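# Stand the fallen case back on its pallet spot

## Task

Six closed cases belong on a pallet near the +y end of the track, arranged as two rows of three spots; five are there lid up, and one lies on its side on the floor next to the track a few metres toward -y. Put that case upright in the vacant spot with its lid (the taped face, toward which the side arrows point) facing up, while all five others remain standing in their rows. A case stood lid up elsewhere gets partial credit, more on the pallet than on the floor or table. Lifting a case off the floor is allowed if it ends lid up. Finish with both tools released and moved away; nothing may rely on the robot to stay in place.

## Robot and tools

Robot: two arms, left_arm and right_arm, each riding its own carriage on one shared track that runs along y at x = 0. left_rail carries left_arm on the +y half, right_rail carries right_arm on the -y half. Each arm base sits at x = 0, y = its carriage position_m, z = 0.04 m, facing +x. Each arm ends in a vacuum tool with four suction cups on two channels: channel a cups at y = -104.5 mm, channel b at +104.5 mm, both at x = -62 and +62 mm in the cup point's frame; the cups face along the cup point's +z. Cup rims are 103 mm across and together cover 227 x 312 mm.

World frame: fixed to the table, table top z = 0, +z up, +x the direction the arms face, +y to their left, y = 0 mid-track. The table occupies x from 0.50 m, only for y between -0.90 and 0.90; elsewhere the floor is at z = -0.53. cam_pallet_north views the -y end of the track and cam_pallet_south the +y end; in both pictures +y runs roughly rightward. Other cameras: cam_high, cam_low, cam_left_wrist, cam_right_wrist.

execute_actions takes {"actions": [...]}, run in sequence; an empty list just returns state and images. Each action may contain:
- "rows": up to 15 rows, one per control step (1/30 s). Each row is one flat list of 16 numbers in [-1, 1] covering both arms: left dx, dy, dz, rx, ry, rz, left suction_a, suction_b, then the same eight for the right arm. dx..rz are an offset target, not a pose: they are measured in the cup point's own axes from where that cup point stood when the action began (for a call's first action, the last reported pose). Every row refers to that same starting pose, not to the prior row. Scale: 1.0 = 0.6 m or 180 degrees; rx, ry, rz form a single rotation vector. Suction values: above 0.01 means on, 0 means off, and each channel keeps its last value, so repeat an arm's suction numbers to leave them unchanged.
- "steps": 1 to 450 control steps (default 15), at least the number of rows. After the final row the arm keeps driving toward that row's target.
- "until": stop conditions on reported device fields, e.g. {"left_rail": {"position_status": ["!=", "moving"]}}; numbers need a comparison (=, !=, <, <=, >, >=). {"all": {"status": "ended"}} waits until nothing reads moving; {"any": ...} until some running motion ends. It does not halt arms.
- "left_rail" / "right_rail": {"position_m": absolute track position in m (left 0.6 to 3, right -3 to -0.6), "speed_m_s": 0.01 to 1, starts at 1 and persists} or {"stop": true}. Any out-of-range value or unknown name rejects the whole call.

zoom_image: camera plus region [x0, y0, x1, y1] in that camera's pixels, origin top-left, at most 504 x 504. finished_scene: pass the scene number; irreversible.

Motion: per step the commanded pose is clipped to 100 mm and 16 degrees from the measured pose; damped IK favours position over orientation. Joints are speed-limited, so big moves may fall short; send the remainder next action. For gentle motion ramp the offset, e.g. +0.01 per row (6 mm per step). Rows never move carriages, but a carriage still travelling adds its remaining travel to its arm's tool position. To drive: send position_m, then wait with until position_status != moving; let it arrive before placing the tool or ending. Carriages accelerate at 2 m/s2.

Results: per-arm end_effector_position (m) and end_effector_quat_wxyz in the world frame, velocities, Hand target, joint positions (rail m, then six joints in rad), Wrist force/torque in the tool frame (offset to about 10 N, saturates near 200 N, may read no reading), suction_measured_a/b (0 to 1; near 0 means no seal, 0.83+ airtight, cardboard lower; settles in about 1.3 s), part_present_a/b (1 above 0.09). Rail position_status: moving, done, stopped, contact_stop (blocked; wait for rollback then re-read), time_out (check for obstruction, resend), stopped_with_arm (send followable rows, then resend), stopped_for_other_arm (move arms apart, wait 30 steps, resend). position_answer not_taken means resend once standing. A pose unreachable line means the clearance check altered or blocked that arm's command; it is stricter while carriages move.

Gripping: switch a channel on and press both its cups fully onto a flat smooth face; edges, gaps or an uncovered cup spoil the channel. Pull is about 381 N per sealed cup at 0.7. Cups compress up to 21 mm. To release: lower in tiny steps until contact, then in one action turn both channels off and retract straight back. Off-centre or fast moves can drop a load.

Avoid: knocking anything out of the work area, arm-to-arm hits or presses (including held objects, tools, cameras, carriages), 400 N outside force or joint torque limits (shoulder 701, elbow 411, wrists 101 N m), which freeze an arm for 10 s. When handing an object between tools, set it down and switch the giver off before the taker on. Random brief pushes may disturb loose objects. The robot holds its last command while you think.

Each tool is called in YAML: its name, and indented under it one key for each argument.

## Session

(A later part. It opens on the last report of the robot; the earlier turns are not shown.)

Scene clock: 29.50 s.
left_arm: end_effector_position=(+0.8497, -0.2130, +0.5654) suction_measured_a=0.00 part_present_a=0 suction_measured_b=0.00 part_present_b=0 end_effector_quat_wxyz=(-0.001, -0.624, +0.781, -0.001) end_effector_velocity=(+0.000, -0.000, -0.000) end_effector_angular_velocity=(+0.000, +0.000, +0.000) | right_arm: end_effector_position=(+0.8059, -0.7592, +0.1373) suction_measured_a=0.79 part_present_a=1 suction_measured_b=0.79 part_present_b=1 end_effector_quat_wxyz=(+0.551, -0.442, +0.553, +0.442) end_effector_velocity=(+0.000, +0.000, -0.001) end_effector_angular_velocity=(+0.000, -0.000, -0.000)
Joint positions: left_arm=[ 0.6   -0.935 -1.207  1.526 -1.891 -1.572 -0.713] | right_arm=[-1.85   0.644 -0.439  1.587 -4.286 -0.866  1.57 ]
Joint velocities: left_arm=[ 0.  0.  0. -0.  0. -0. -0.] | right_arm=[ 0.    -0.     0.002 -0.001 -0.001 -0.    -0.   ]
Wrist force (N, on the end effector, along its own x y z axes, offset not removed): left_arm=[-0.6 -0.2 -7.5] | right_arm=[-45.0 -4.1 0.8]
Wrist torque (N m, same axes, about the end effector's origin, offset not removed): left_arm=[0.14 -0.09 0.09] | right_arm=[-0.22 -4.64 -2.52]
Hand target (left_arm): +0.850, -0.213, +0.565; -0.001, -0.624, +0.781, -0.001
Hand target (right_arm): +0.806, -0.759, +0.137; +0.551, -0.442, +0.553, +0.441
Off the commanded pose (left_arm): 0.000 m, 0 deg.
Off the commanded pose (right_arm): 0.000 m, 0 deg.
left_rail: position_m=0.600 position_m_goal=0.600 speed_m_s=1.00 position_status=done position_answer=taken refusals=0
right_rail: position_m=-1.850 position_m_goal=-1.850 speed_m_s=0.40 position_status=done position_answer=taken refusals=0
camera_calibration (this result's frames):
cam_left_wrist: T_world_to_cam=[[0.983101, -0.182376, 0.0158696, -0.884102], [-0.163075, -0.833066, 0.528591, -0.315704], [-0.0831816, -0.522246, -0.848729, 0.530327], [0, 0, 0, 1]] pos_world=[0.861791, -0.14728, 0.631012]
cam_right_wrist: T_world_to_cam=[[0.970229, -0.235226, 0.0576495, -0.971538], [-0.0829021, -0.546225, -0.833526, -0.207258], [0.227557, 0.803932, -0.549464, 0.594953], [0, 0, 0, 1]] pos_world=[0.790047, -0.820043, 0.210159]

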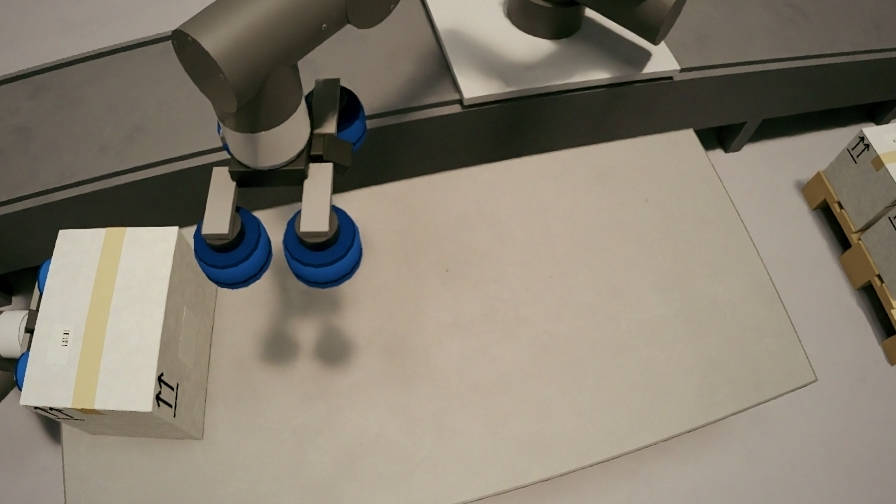

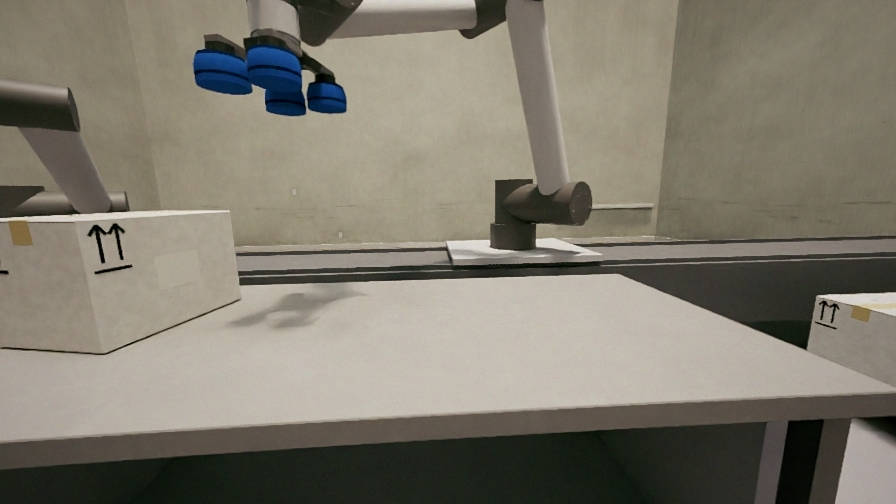

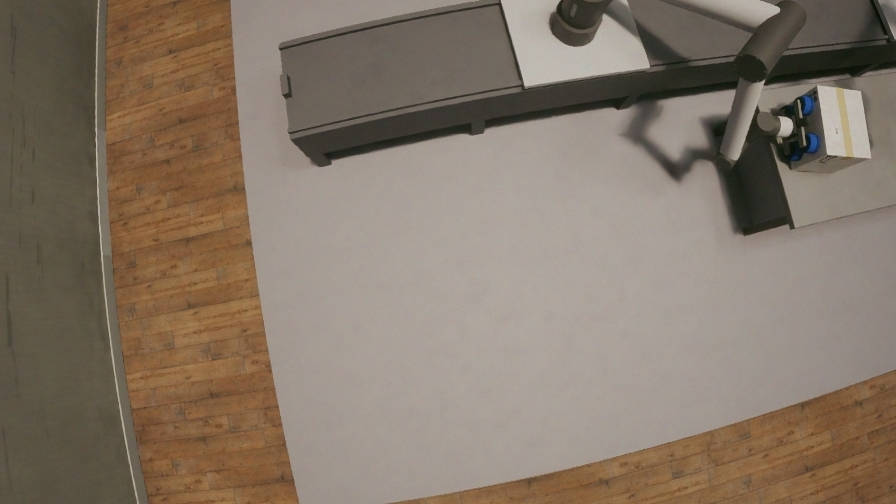

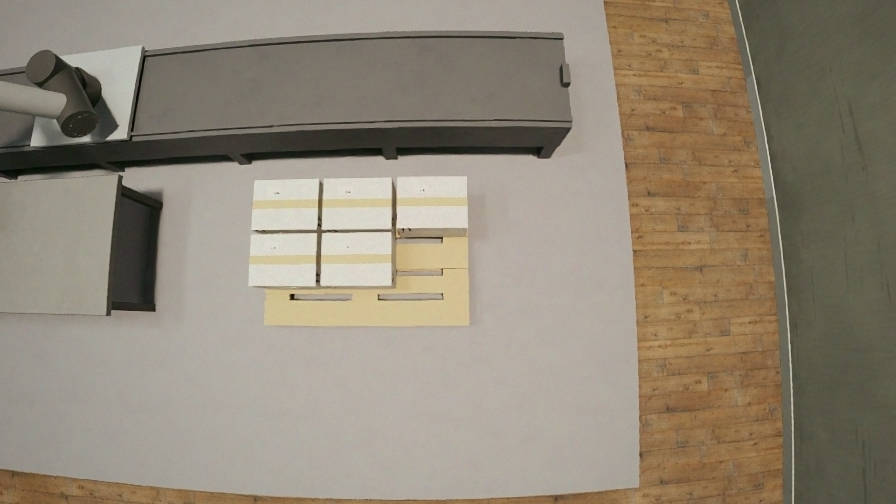

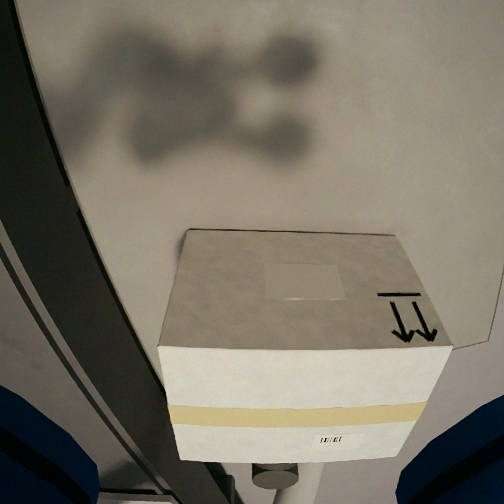

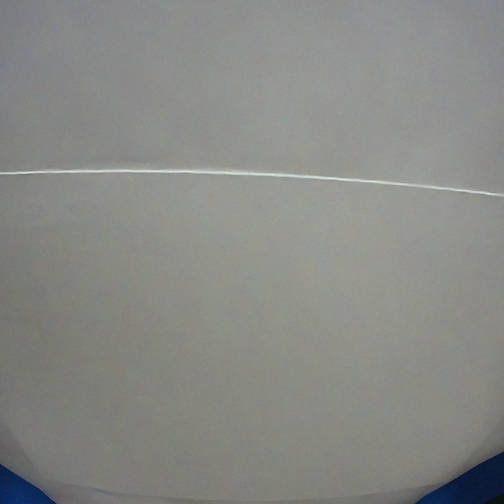

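execute_actions:
  actions:
    - {"rows": [ [0,0,0,0,0,0,0,0, 0.003,0,0,0,0,0,1,1] ], "steps": 1}

Scene clock: 29.67 s.
left_arm: end_effector_position=(+0.8497, -0.2130, +0.5654) suction_measured_a=0.00 part_present_a=0 suction_measured_b=0.00 part_present_b=0 end_effector_quat_wxyz=(-0.001, -0.624, +0.781, -0.001) end_effector_velocity=(-0.000, +0.000, +0.000) end_effector_angular_velocity=(-0.000, -0.000, +0.000) | right_arm: end_effector_position=(+0.8059, -0.7592, +0.1371) suction_measured_a=0.79 part_present_a=1 suction_measured_b=0.79 part_present_b=1 end_effector_quat_wxyz=(+0.551, -0.442, +0.553, +0.442) end_effector_velocity=(+0.000, +0.000, -0.004) end_effector_angular_velocity=(+0.000, -0.000, +0.000)
Joint positions: left_arm=[ 0.6   -0.935 -1.207  1.526 -1.891 -1.572 -0.713] | right_arm=[-1.85   0.644 -0.439  1.587 -4.286 -0.866  1.57 ]
Joint velocities: left_arm=[ 0. -0. -0.  0. -0.  0. -0.] | right_arm=[ 0.    -0.     0.004 -0.002 -0.003  0.    -0.   ]
Wrist force (N, on the end effector, along its own x y z axes, offset not removed): left_arm=[4.2 -10.9 -7.6] | right_arm=[-44.1 -5.6 2.6]
Wrist torque (N m, same axes, about the end effector's origin, offset not removed): left_arm=[-1.26 -0.69 0.09] | right_arm=[-0.48 -4.79 -2.53]
Hand target (left_arm): +0.850, -0.213, +0.565; -0.001, -0.624, +0.781, -0.001
Hand target (right_arm): +0.806, -0.759, +0.135; +0.551, -0.442, +0.553, +0.442
Off the commanded pose (left_arm): 0.000 m, 0 deg.
Off the commanded pose (right_arm): 0.002 m, 0 deg.
left_rail: position_m=0.600 position_m_goal=0.600 speed_m_s=1.00 position_status=done position_answer=taken refusals=0
right_rail: position_m=-1.850 position_m_goal=-1.850 speed_m_s=0.40 position_status=done position_answer=taken refusals=0
camera_calibration (this result's frames):
cam_left_wrist: T_world_to_cam=[[0.983101, -0.182376, 0.0158697, -0.884102], [-0.163075, -0.833066, 0.528591, -0.315704], [-0.0831816, -0.522246, -0.848729, 0.530327], [0, 0, 0, 1]] pos_world=[0.861791, -0.14728, 0.631012]
cam_right_wrist: T_world_to_cam=[[0.970229, -0.235227, 0.0576595, -0.971531], [-0.082893, -0.546222, -0.833529, -0.207399], [0.227563, 0.803934, -0.549459, 0.594859], [0, 0, 0, 1]] pos_world=[0.790047, -0.820043, 0.209996]

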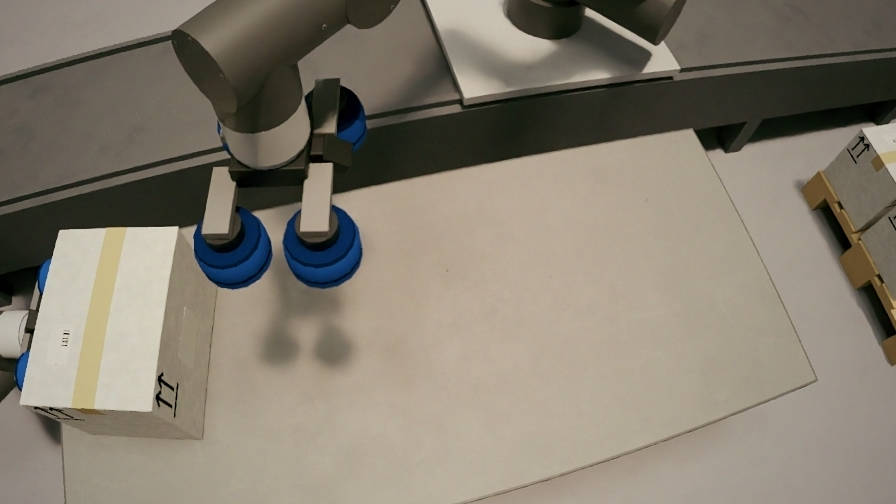

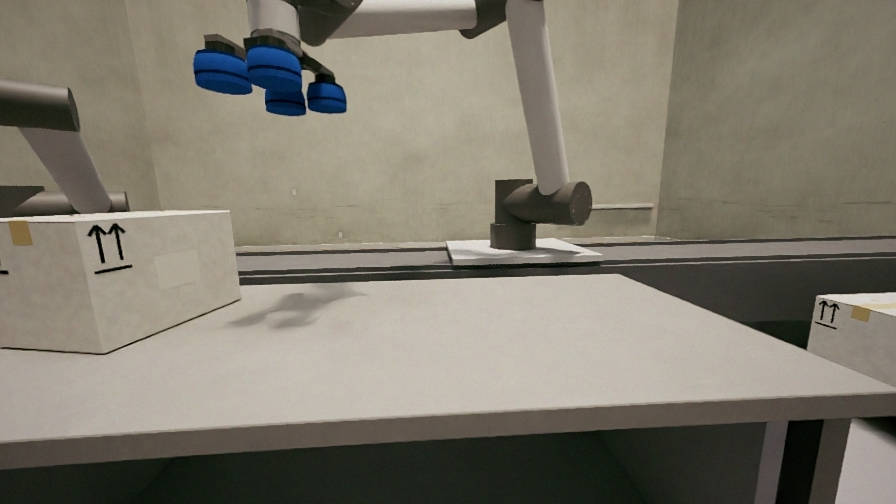

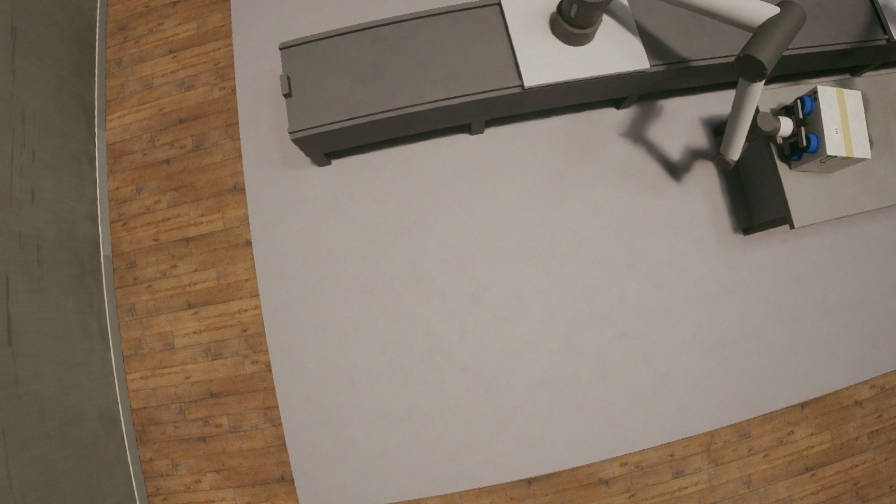

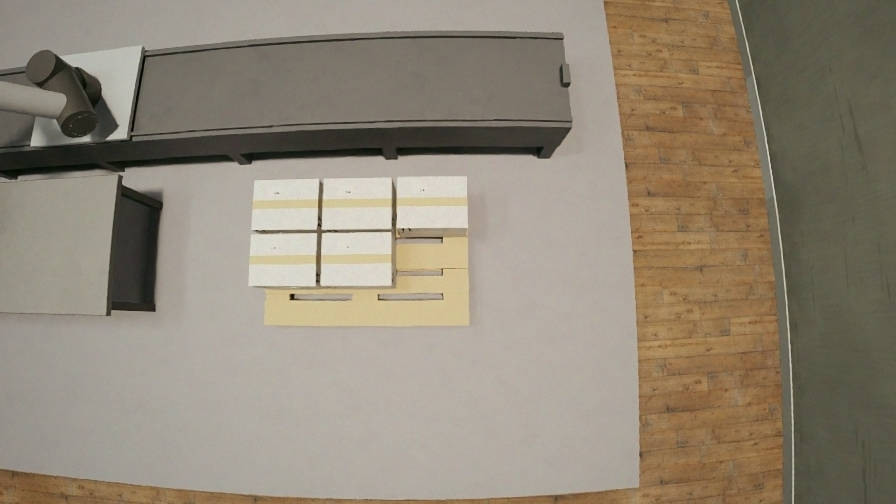

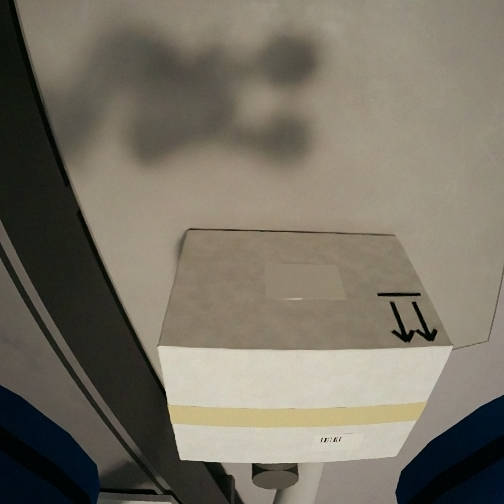

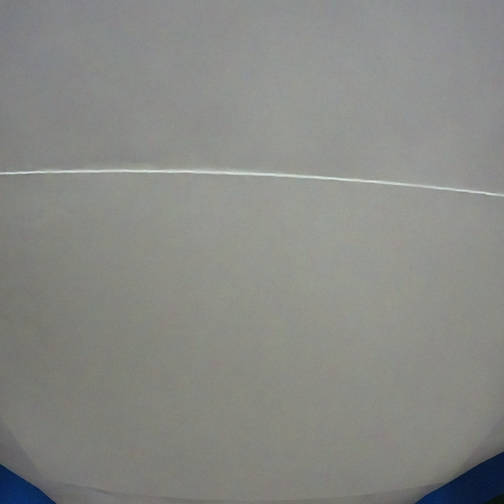

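execute_actions:
  actions: []

Scene clock: 29.87 s.
left_arm: end_effector_position=(+0.8497, -0.2130, +0.5654) suction_measured_a=0.00 part_present_a=0 suction_measured_b=0.00 part_present_b=0 end_effector_quat_wxyz=(-0.001, -0.624, +0.781, -0.001) end_effector_velocity=(+0.000, -0.000, +0.000) end_effector_angular_velocity=(-0.000, +0.000, -0.000) | right_arm: end_effector_position=(+0.8059, -0.7592, +0.1358) suction_measured_a=0.79 part_present_a=1 suction_measured_b=0.79 part_present_b=1 end_effector_quat_wxyz=(+0.551, -0.442, +0.553, +0.442) end_effector_velocity=(+0.000, +0.000, -0.003) end_effector_angular_velocity=(+0.000, -0.000, +0.000)
Joint positions: left_arm=[ 0.6   -0.935 -1.207  1.526 -1.891 -1.572 -0.713] | right_arm=[-1.85   0.644 -0.438  1.586 -4.287 -0.866  1.57 ]
Joint velocities: left_arm=[ 0.  0.  0. -0.  0. -0.  0.] | right_arm=[ 0.    -0.     0.003 -0.002 -0.002  0.     0.   ]
Wrist force (N, on the end effector, along its own x y z axes, offset not removed): left_arm=[1.1 -8.1 -6.4] | right_arm=[-42.6 -5.0 2.0]
Wrist torque (N m, same axes, about the end effector's origin, offset not removed): left_arm=[-1.27 -0.41 -0.01] | right_arm=[-0.39 -5.01 -2.57]
Hand target (left_arm): +0.850, -0.213, +0.565; -0.001, -0.624, +0.781, -0.001
Hand target (right_arm): +0.806, -0.759, +0.135; +0.551, -0.442, +0.553, +0.442
Off the commanded pose (left_arm): 0.000 m, 0 deg.
Off the commanded pose (right_arm): 0.000 m, 0 deg.
left_rail: position_m=0.600 position_m_goal=0.600 speed_m_s=1.00 position_status=done position_answer=taken refusals=0
right_rail: position_m=-1.850 position_m_goal=-1.850 speed_m_s=0.40 position_status=done position_answer=taken refusals=0
camera_calibration (this result's frames):
cam_left_wrist: T_world_to_cam=[[0.983101, -0.182376, 0.0158699, -0.884102], [-0.163075, -0.833066, 0.528591, -0.315704], [-0.0831815, -0.522246, -0.848729, 0.530327], [0, 0, 0, 1]] pos_world=[0.861791, -0.14728, 0.631013]
cam_right_wrist: T_world_to_cam=[[0.97023, -0.235226, 0.0576465, -0.971453], [-0.0829073, -0.546235, -0.833519, -0.208457], [0.227554, 0.803925, -0.549475, 0.59417], [0, 0, 0, 1]] pos_world=[0.790044, -0.820045, 0.208729]

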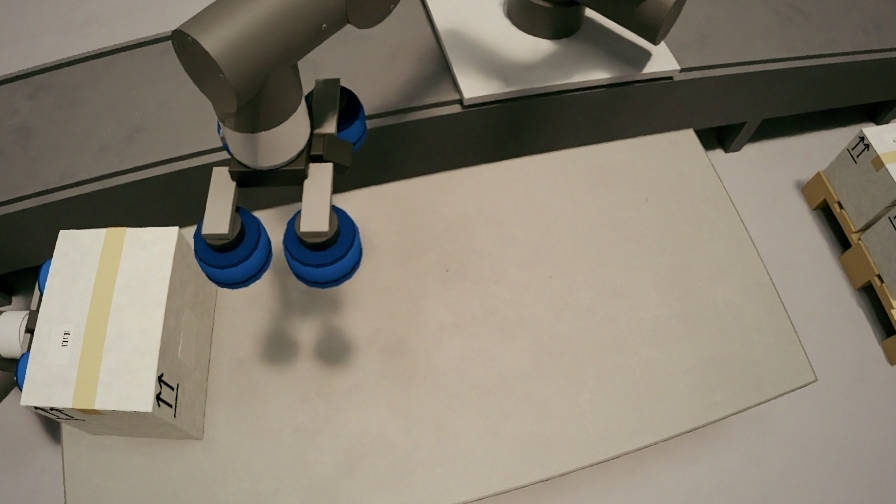

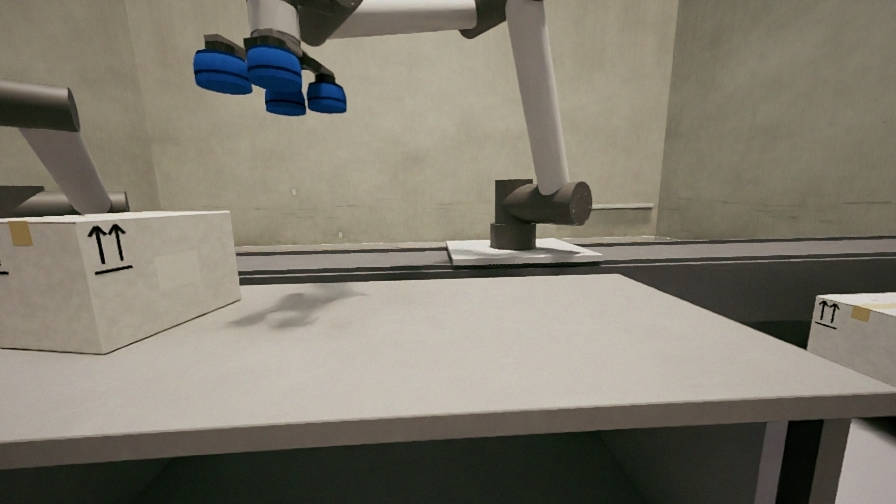

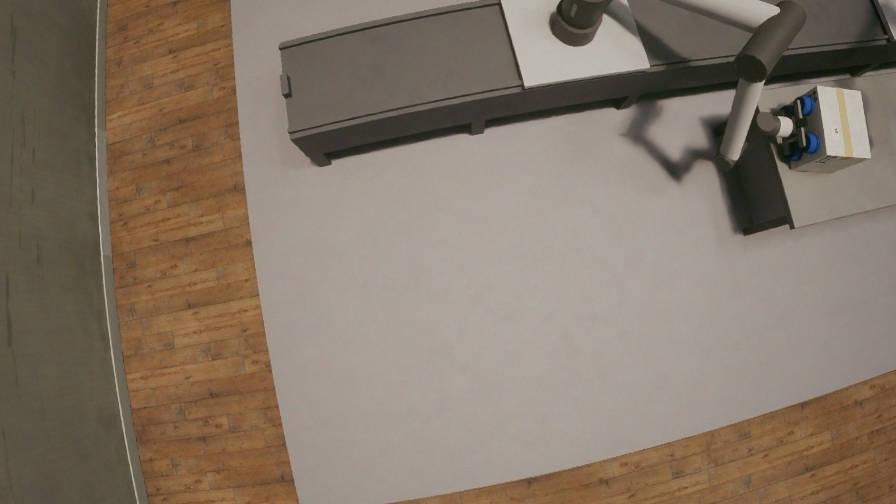

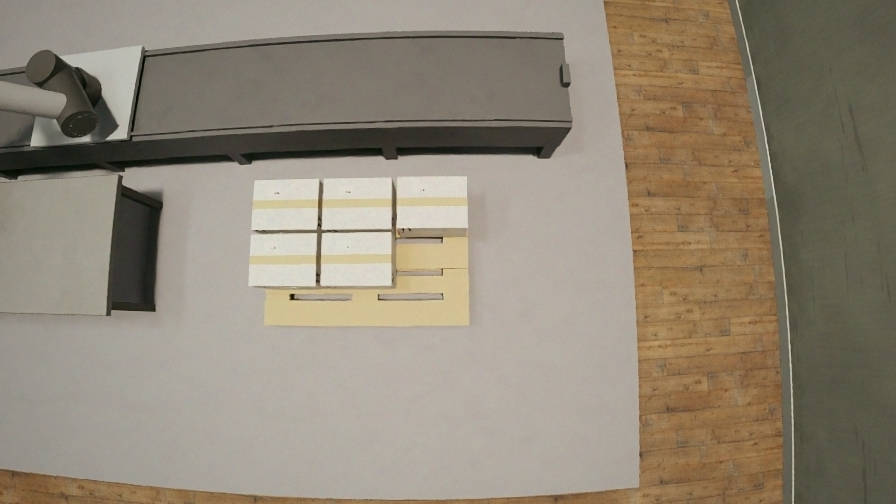

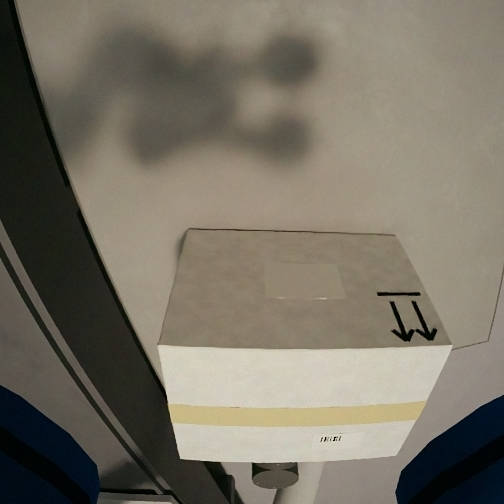

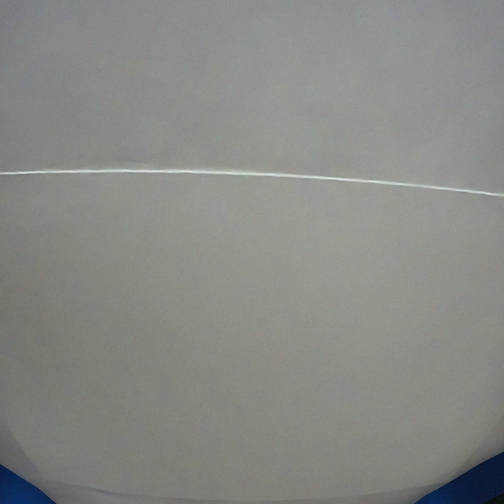

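execute_actions:
  actions:
    - {"rows": [ [0.004,-0.001,0,0,0,0,0,0, 0.0017,0,0,0,0,0,1,1], [0.012,-0.003,0,0,0,0,0,0, 0.0017,0,0,0,0,0,1,1], [0.025,-0.006,0.001,0,0,0,0,0, 0.0017,0,0,0,0,0,1,1], [0.043,-0.010,0.001,0,0,0,0,0, 0.0017,0,0,0,0,0,1,1], [0.066,-0.016,0.002,0,0,0,0,0, 0.0017,0,0,0,0,0,1,1], [0.094,-0.023,0.003,0,0,0,0,0, 0.0017,0,-0.003,0,0,0,0,0], [0.127,-0.030,0.004,0,0,0,0,0, 0.0017,0,-0.008,0,0,0,0,0], [0.165,-0.040,0.005,0,0,0,0,0, 0.0017,0,-0.014,0,0,0,0,0], [0.207,-0.050,0.007,0,0,0,0,0, 0.0017,0,-0.021,0,0,0,0,0], [0.253,-0.061,0.008,0,0,0,0,0, 0.0017,0,-0.029,0,0,0,0,0], [0.303,-0.073,0.010,0,0,0,0,0, 0.0017,0,-0.038,0,0,0,0,0], [0.357,-0.086,0.011,0,0,0,0,0, 0.0017,0,-0.050,0,0,0,0,0], [0.415,-0.100,0.013,0,0,0,0,0, 0.0017,0,-0.070,0,0,0,0,0], [0.477,-0.114,0.015,0,0,0,0,0, 0.0017,0,-0.100,0,0,0,0,0], [0.540,-0.1295,0.017,0,0,0,0,0, 0.0017,0,-0.170,0,0,0,0,0] ], "steps": 24}
    - {"right_rail": {"position_m": -2.6, "speed_m_s": 0.8}, "steps": 1}

Scene clock: 31.30 s.
left_arm: end_effector_position=(+0.8452, -0.5033, +0.5537) suction_measured_a=0.00 part_present_a=0 suction_measured_b=0.00 part_present_b=0 end_effector_quat_wxyz=(-0.001, -0.624, +0.781, -0.003) end_effector_velocity=(+0.038, -0.302, +0.009) end_effector_angular_velocity=(-0.006, -0.004, +0.002) | right_arm: end_effector_position=(+0.7858, -0.8513, +0.1347) suction_measured_a=0.00 part_present_a=0 suction_measured_b=0.00 part_present_b=0 end_effector_quat_wxyz=(+0.551, -0.442, +0.553, +0.441) end_effector_velocity=(-0.017, -0.068, +0.002) end_effector_angular_velocity=(+0.000, -0.000, +0.001)
Joint positions: left_arm=[ 0.6   -1.062 -0.954  1.145 -1.769 -1.571 -0.839] | right_arm=[-1.85   0.583 -0.471  1.721 -4.389 -0.805  1.57 ]
Joint velocities: left_arm=[ 0.    -0.083  0.328 -0.566  0.232  0.001 -0.085] | right_arm=[-0.011 -0.039 -0.021  0.086 -0.065  0.04  -0.   ]
Wrist force (N, on the end effector, along its own x y z axes, offset not removed): left_arm=[3.1 -10.6 -6.2] | right_arm=[0.0 -2.8 -0.2]
Wrist torque (N m, same axes, about the end effector's origin, offset not removed): left_arm=[-1.32 -0.51 0.18] | right_arm=[-0.13 0.07 -0.36]
Hand target (left_arm): +0.851, -0.542, +0.555; -0.001, -0.624, +0.781, -0.003
Hand target (right_arm): +0.784, -0.861, +0.135; +0.551, -0.442, +0.553, +0.442
Off the commanded pose (left_arm): 0.044 m, 0 deg.
Off the commanded pose (right_arm): 0.008 m, 0 deg.
left_rail: position_m=0.600 position_m_goal=0.600 speed_m_s=1.00 position_status=done position_answer=taken refusals=0
right_rail: position_m=-1.850 position_m_goal=-2.600 speed_m_s=0.80 position_status=moving position_answer=taken refusals=0
camera_calibration (this result's frames):
cam_left_wrist: T_world_to_cam=[[0.982865, -0.183323, 0.0191974, -0.934563], [-0.165338, -0.830782, 0.531475, -0.550695], [-0.0814828, -0.525542, -0.846857, 0.364325], [0, 0, 0, 1]] pos_world=[0.857185, -0.437366, 0.619153]
cam_right_wrist: T_world_to_cam=[[0.9702, -0.235355, 0.0576235, -0.973618], [-0.0829911, -0.546194, -0.833537, -0.261246], [0.22765, 0.803915, -0.54945, 0.672033], [0, 0, 0, 1]] pos_world=[0.769934, -0.912095, 0.207593]

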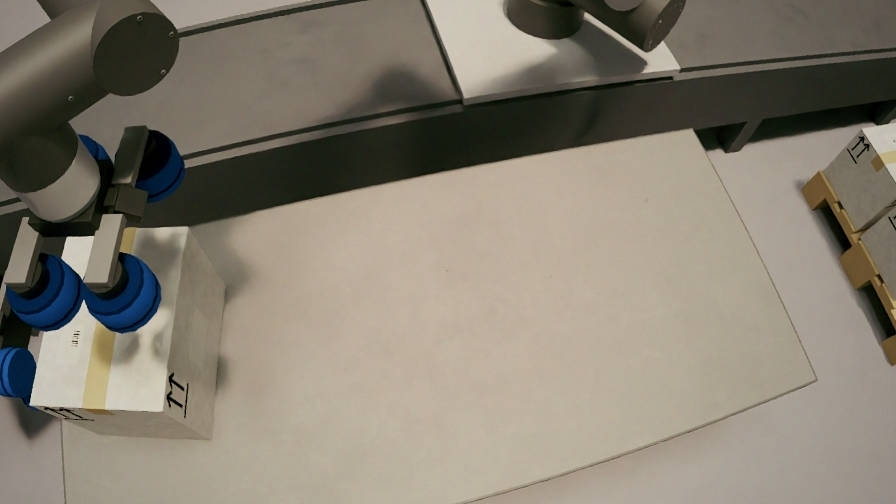

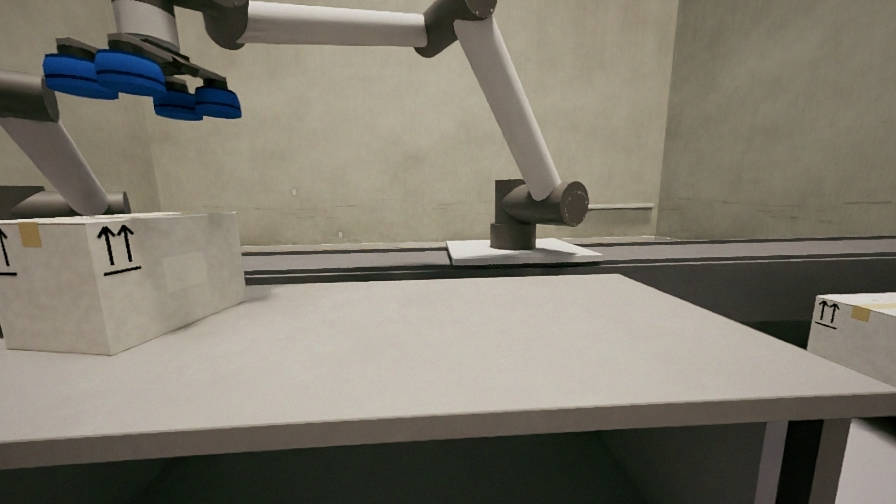

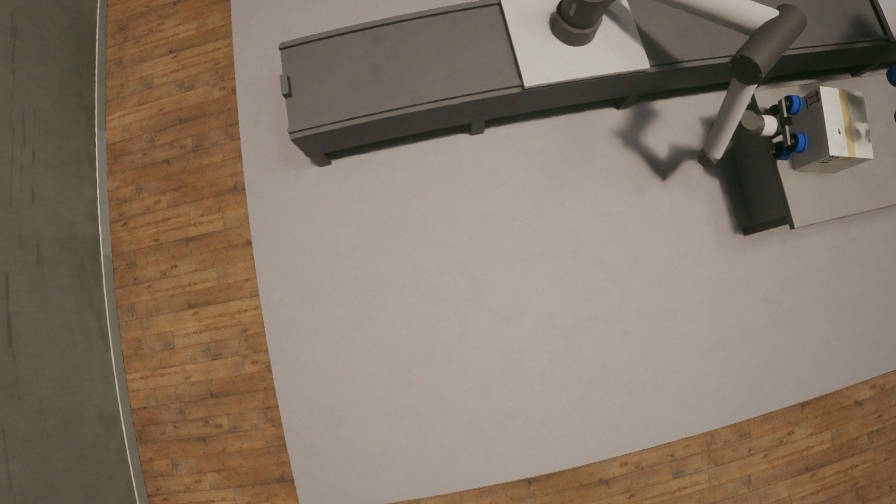

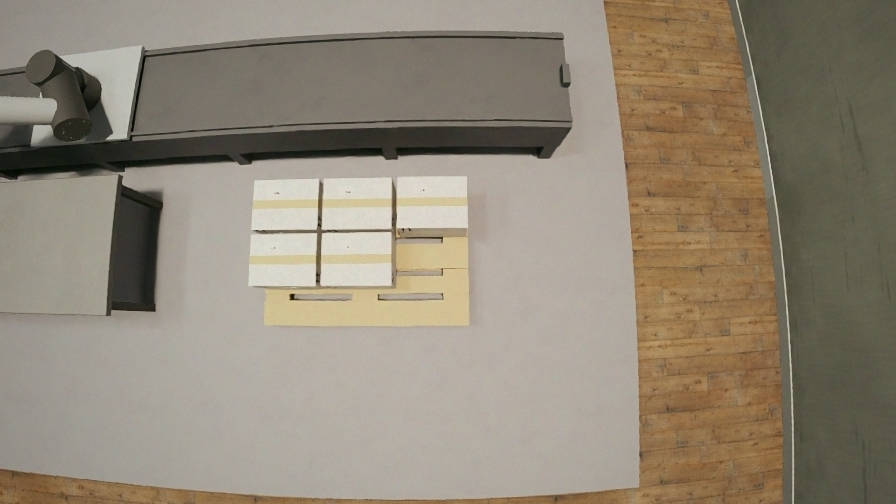

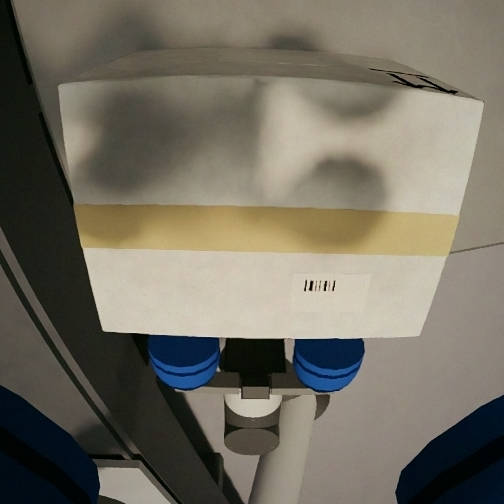

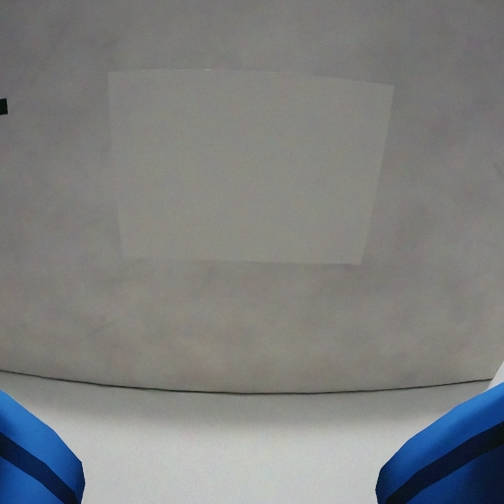

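execute_actions:
  actions: []

Scene clock: 31.43 s.
left_arm: end_effector_position=(+0.8491, -0.5288, +0.5547) suction_measured_a=0.00 part_present_a=0 suction_measured_b=0.00 part_present_b=0 end_effector_quat_wxyz=(-0.001, -0.624, +0.781, -0.003) end_effector_velocity=(+0.017, -0.106, +0.003) end_effector_angular_velocity=(+0.002, +0.001, +0.002) | right_arm: end_effector_position=(+0.7843, -0.8748, +0.1348) suction_measured_a=0.00 part_present_a=0 suction_measured_b=0.00 part_present_b=0 end_effector_quat_wxyz=(+0.551, -0.442, +0.553, +0.442) end_effector_velocity=(-0.006, -0.294, +0.001) end_effector_angular_velocity=(+0.000, +0.001, +0.000)
Joint positions: left_arm=[ 0.6   -1.069 -0.925  1.094 -1.747 -1.571 -0.846] | right_arm=[-1.869  0.58  -0.473  1.729 -4.394 -0.802  1.57 ]
Joint velocities: left_arm=[ 0.    -0.026  0.123 -0.217  0.096  0.    -0.028] | right_arm=[-0.274 -0.014 -0.008  0.031 -0.023  0.014  0.001]
Wrist force (N, on the end effector, along its own x y z axes, offset not removed): left_arm=[1.2 -4.4 -2.3] | right_arm=[-0.6 -4.8 7.2]
Wrist torque (N m, same axes, about the end effector's origin, offset not removed): left_arm=[-0.49 -0.20 -0.02] | right_arm=[-0.44 0.09 -0.33]
Hand target (left_arm): +0.851, -0.542, +0.555; -0.001, -0.624, +0.781, -0.003
Hand target (right_arm): +0.784, -0.892, +0.135; +0.551, -0.442, +0.553, +0.442
Off the commanded pose (left_arm): 0.018 m, 0 deg.
Off the commanded pose (right_arm): 0.003 m, 0 deg.
left_rail: position_m=0.600 position_m_goal=0.600 speed_m_s=1.00 position_status=done position_answer=taken refusals=0
right_rail: position_m=-1.869 position_m_goal=-2.600 speed_m_s=0.80 position_status=moving position_answer=taken refusals=0
camera_calibration (this result's frames):
cam_left_wrist: T_world_to_cam=[[0.982948, -0.18289, 0.0190965, -0.942858], [-0.164929, -0.830934, 0.531364, -0.572097], [-0.0813133, -0.525453, -0.846928, 0.351996], [0, 0, 0, 1]] pos_world=[0.861047, -0.462857, 0.620112]
cam_right_wrist: T_world_to_cam=[[0.970248, -0.23515, 0.0576428, -0.977559], [-0.082845, -0.546161, -0.833574, -0.274199], [0.227497, 0.803998, -0.549393, 0.69158], [0, 0, 0, 1]] pos_world=[0.768426, -0.935659, 0.207733]

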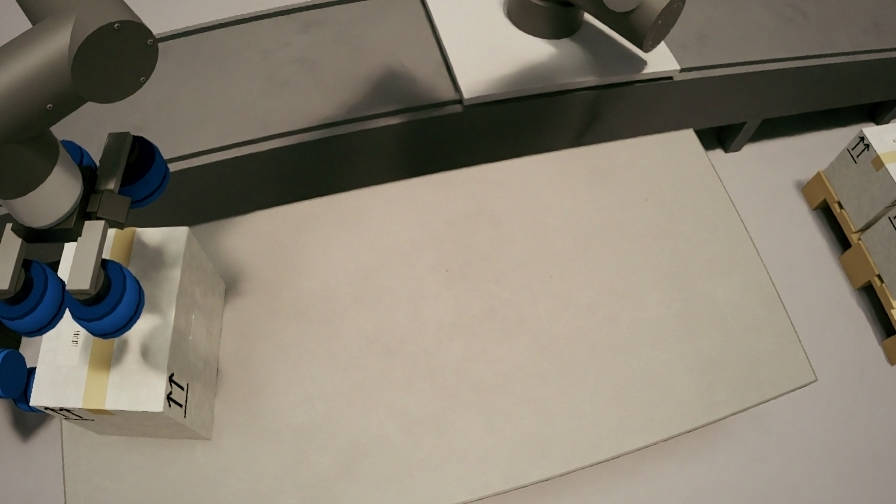

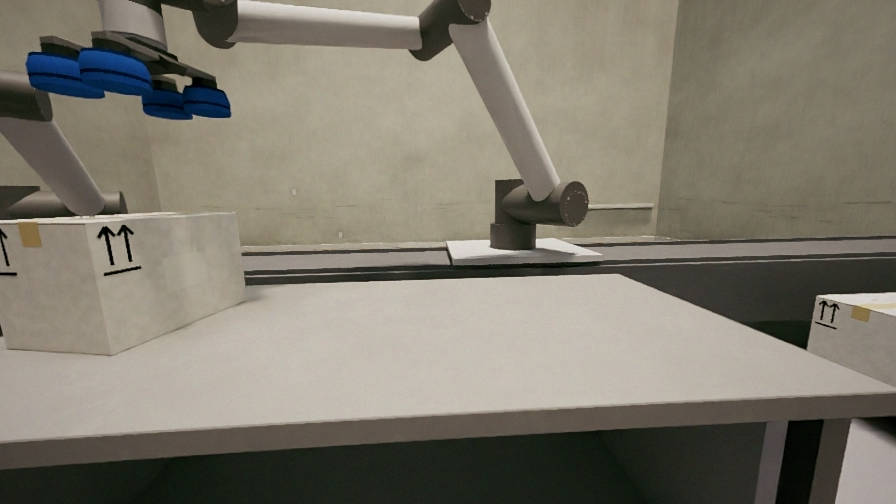

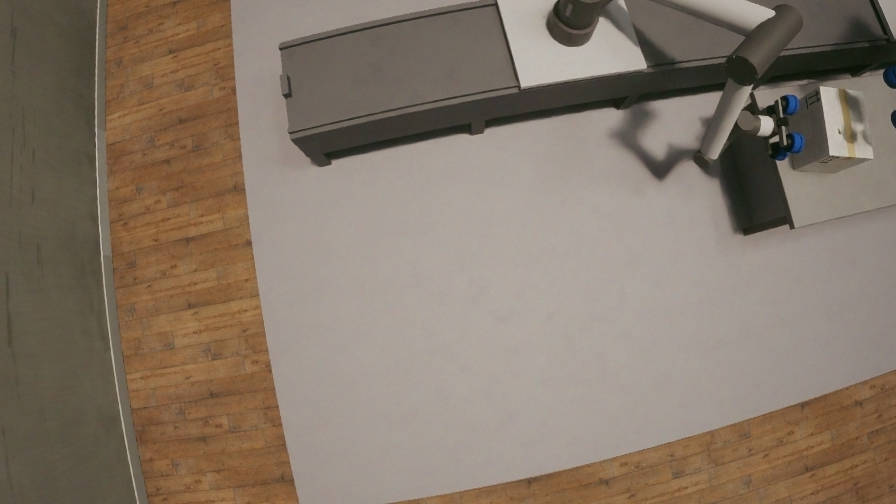

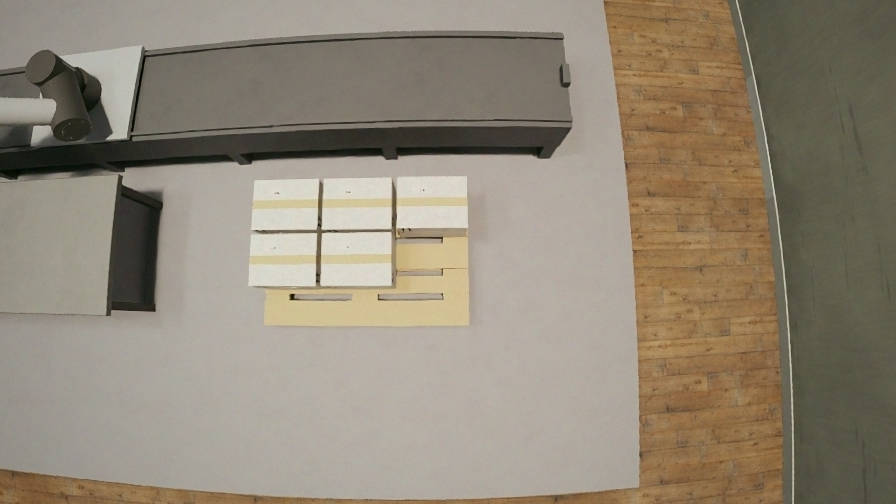

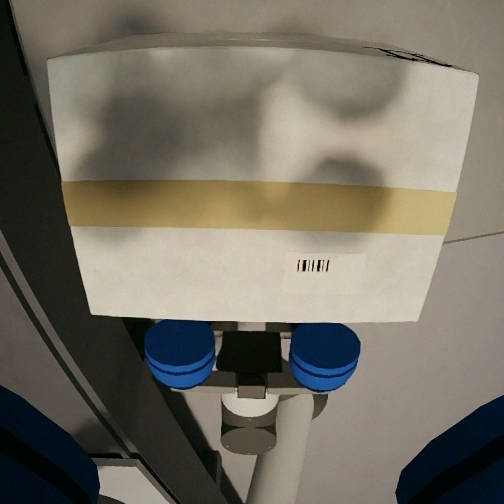

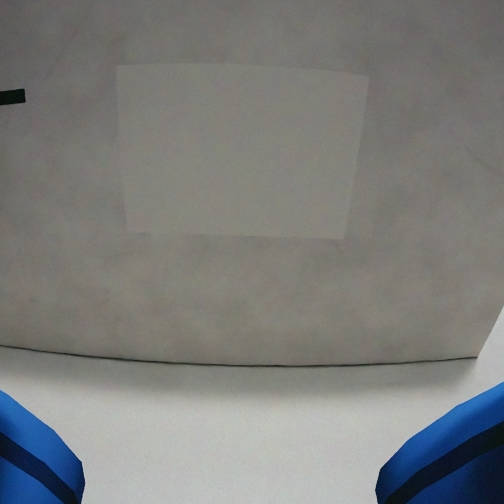

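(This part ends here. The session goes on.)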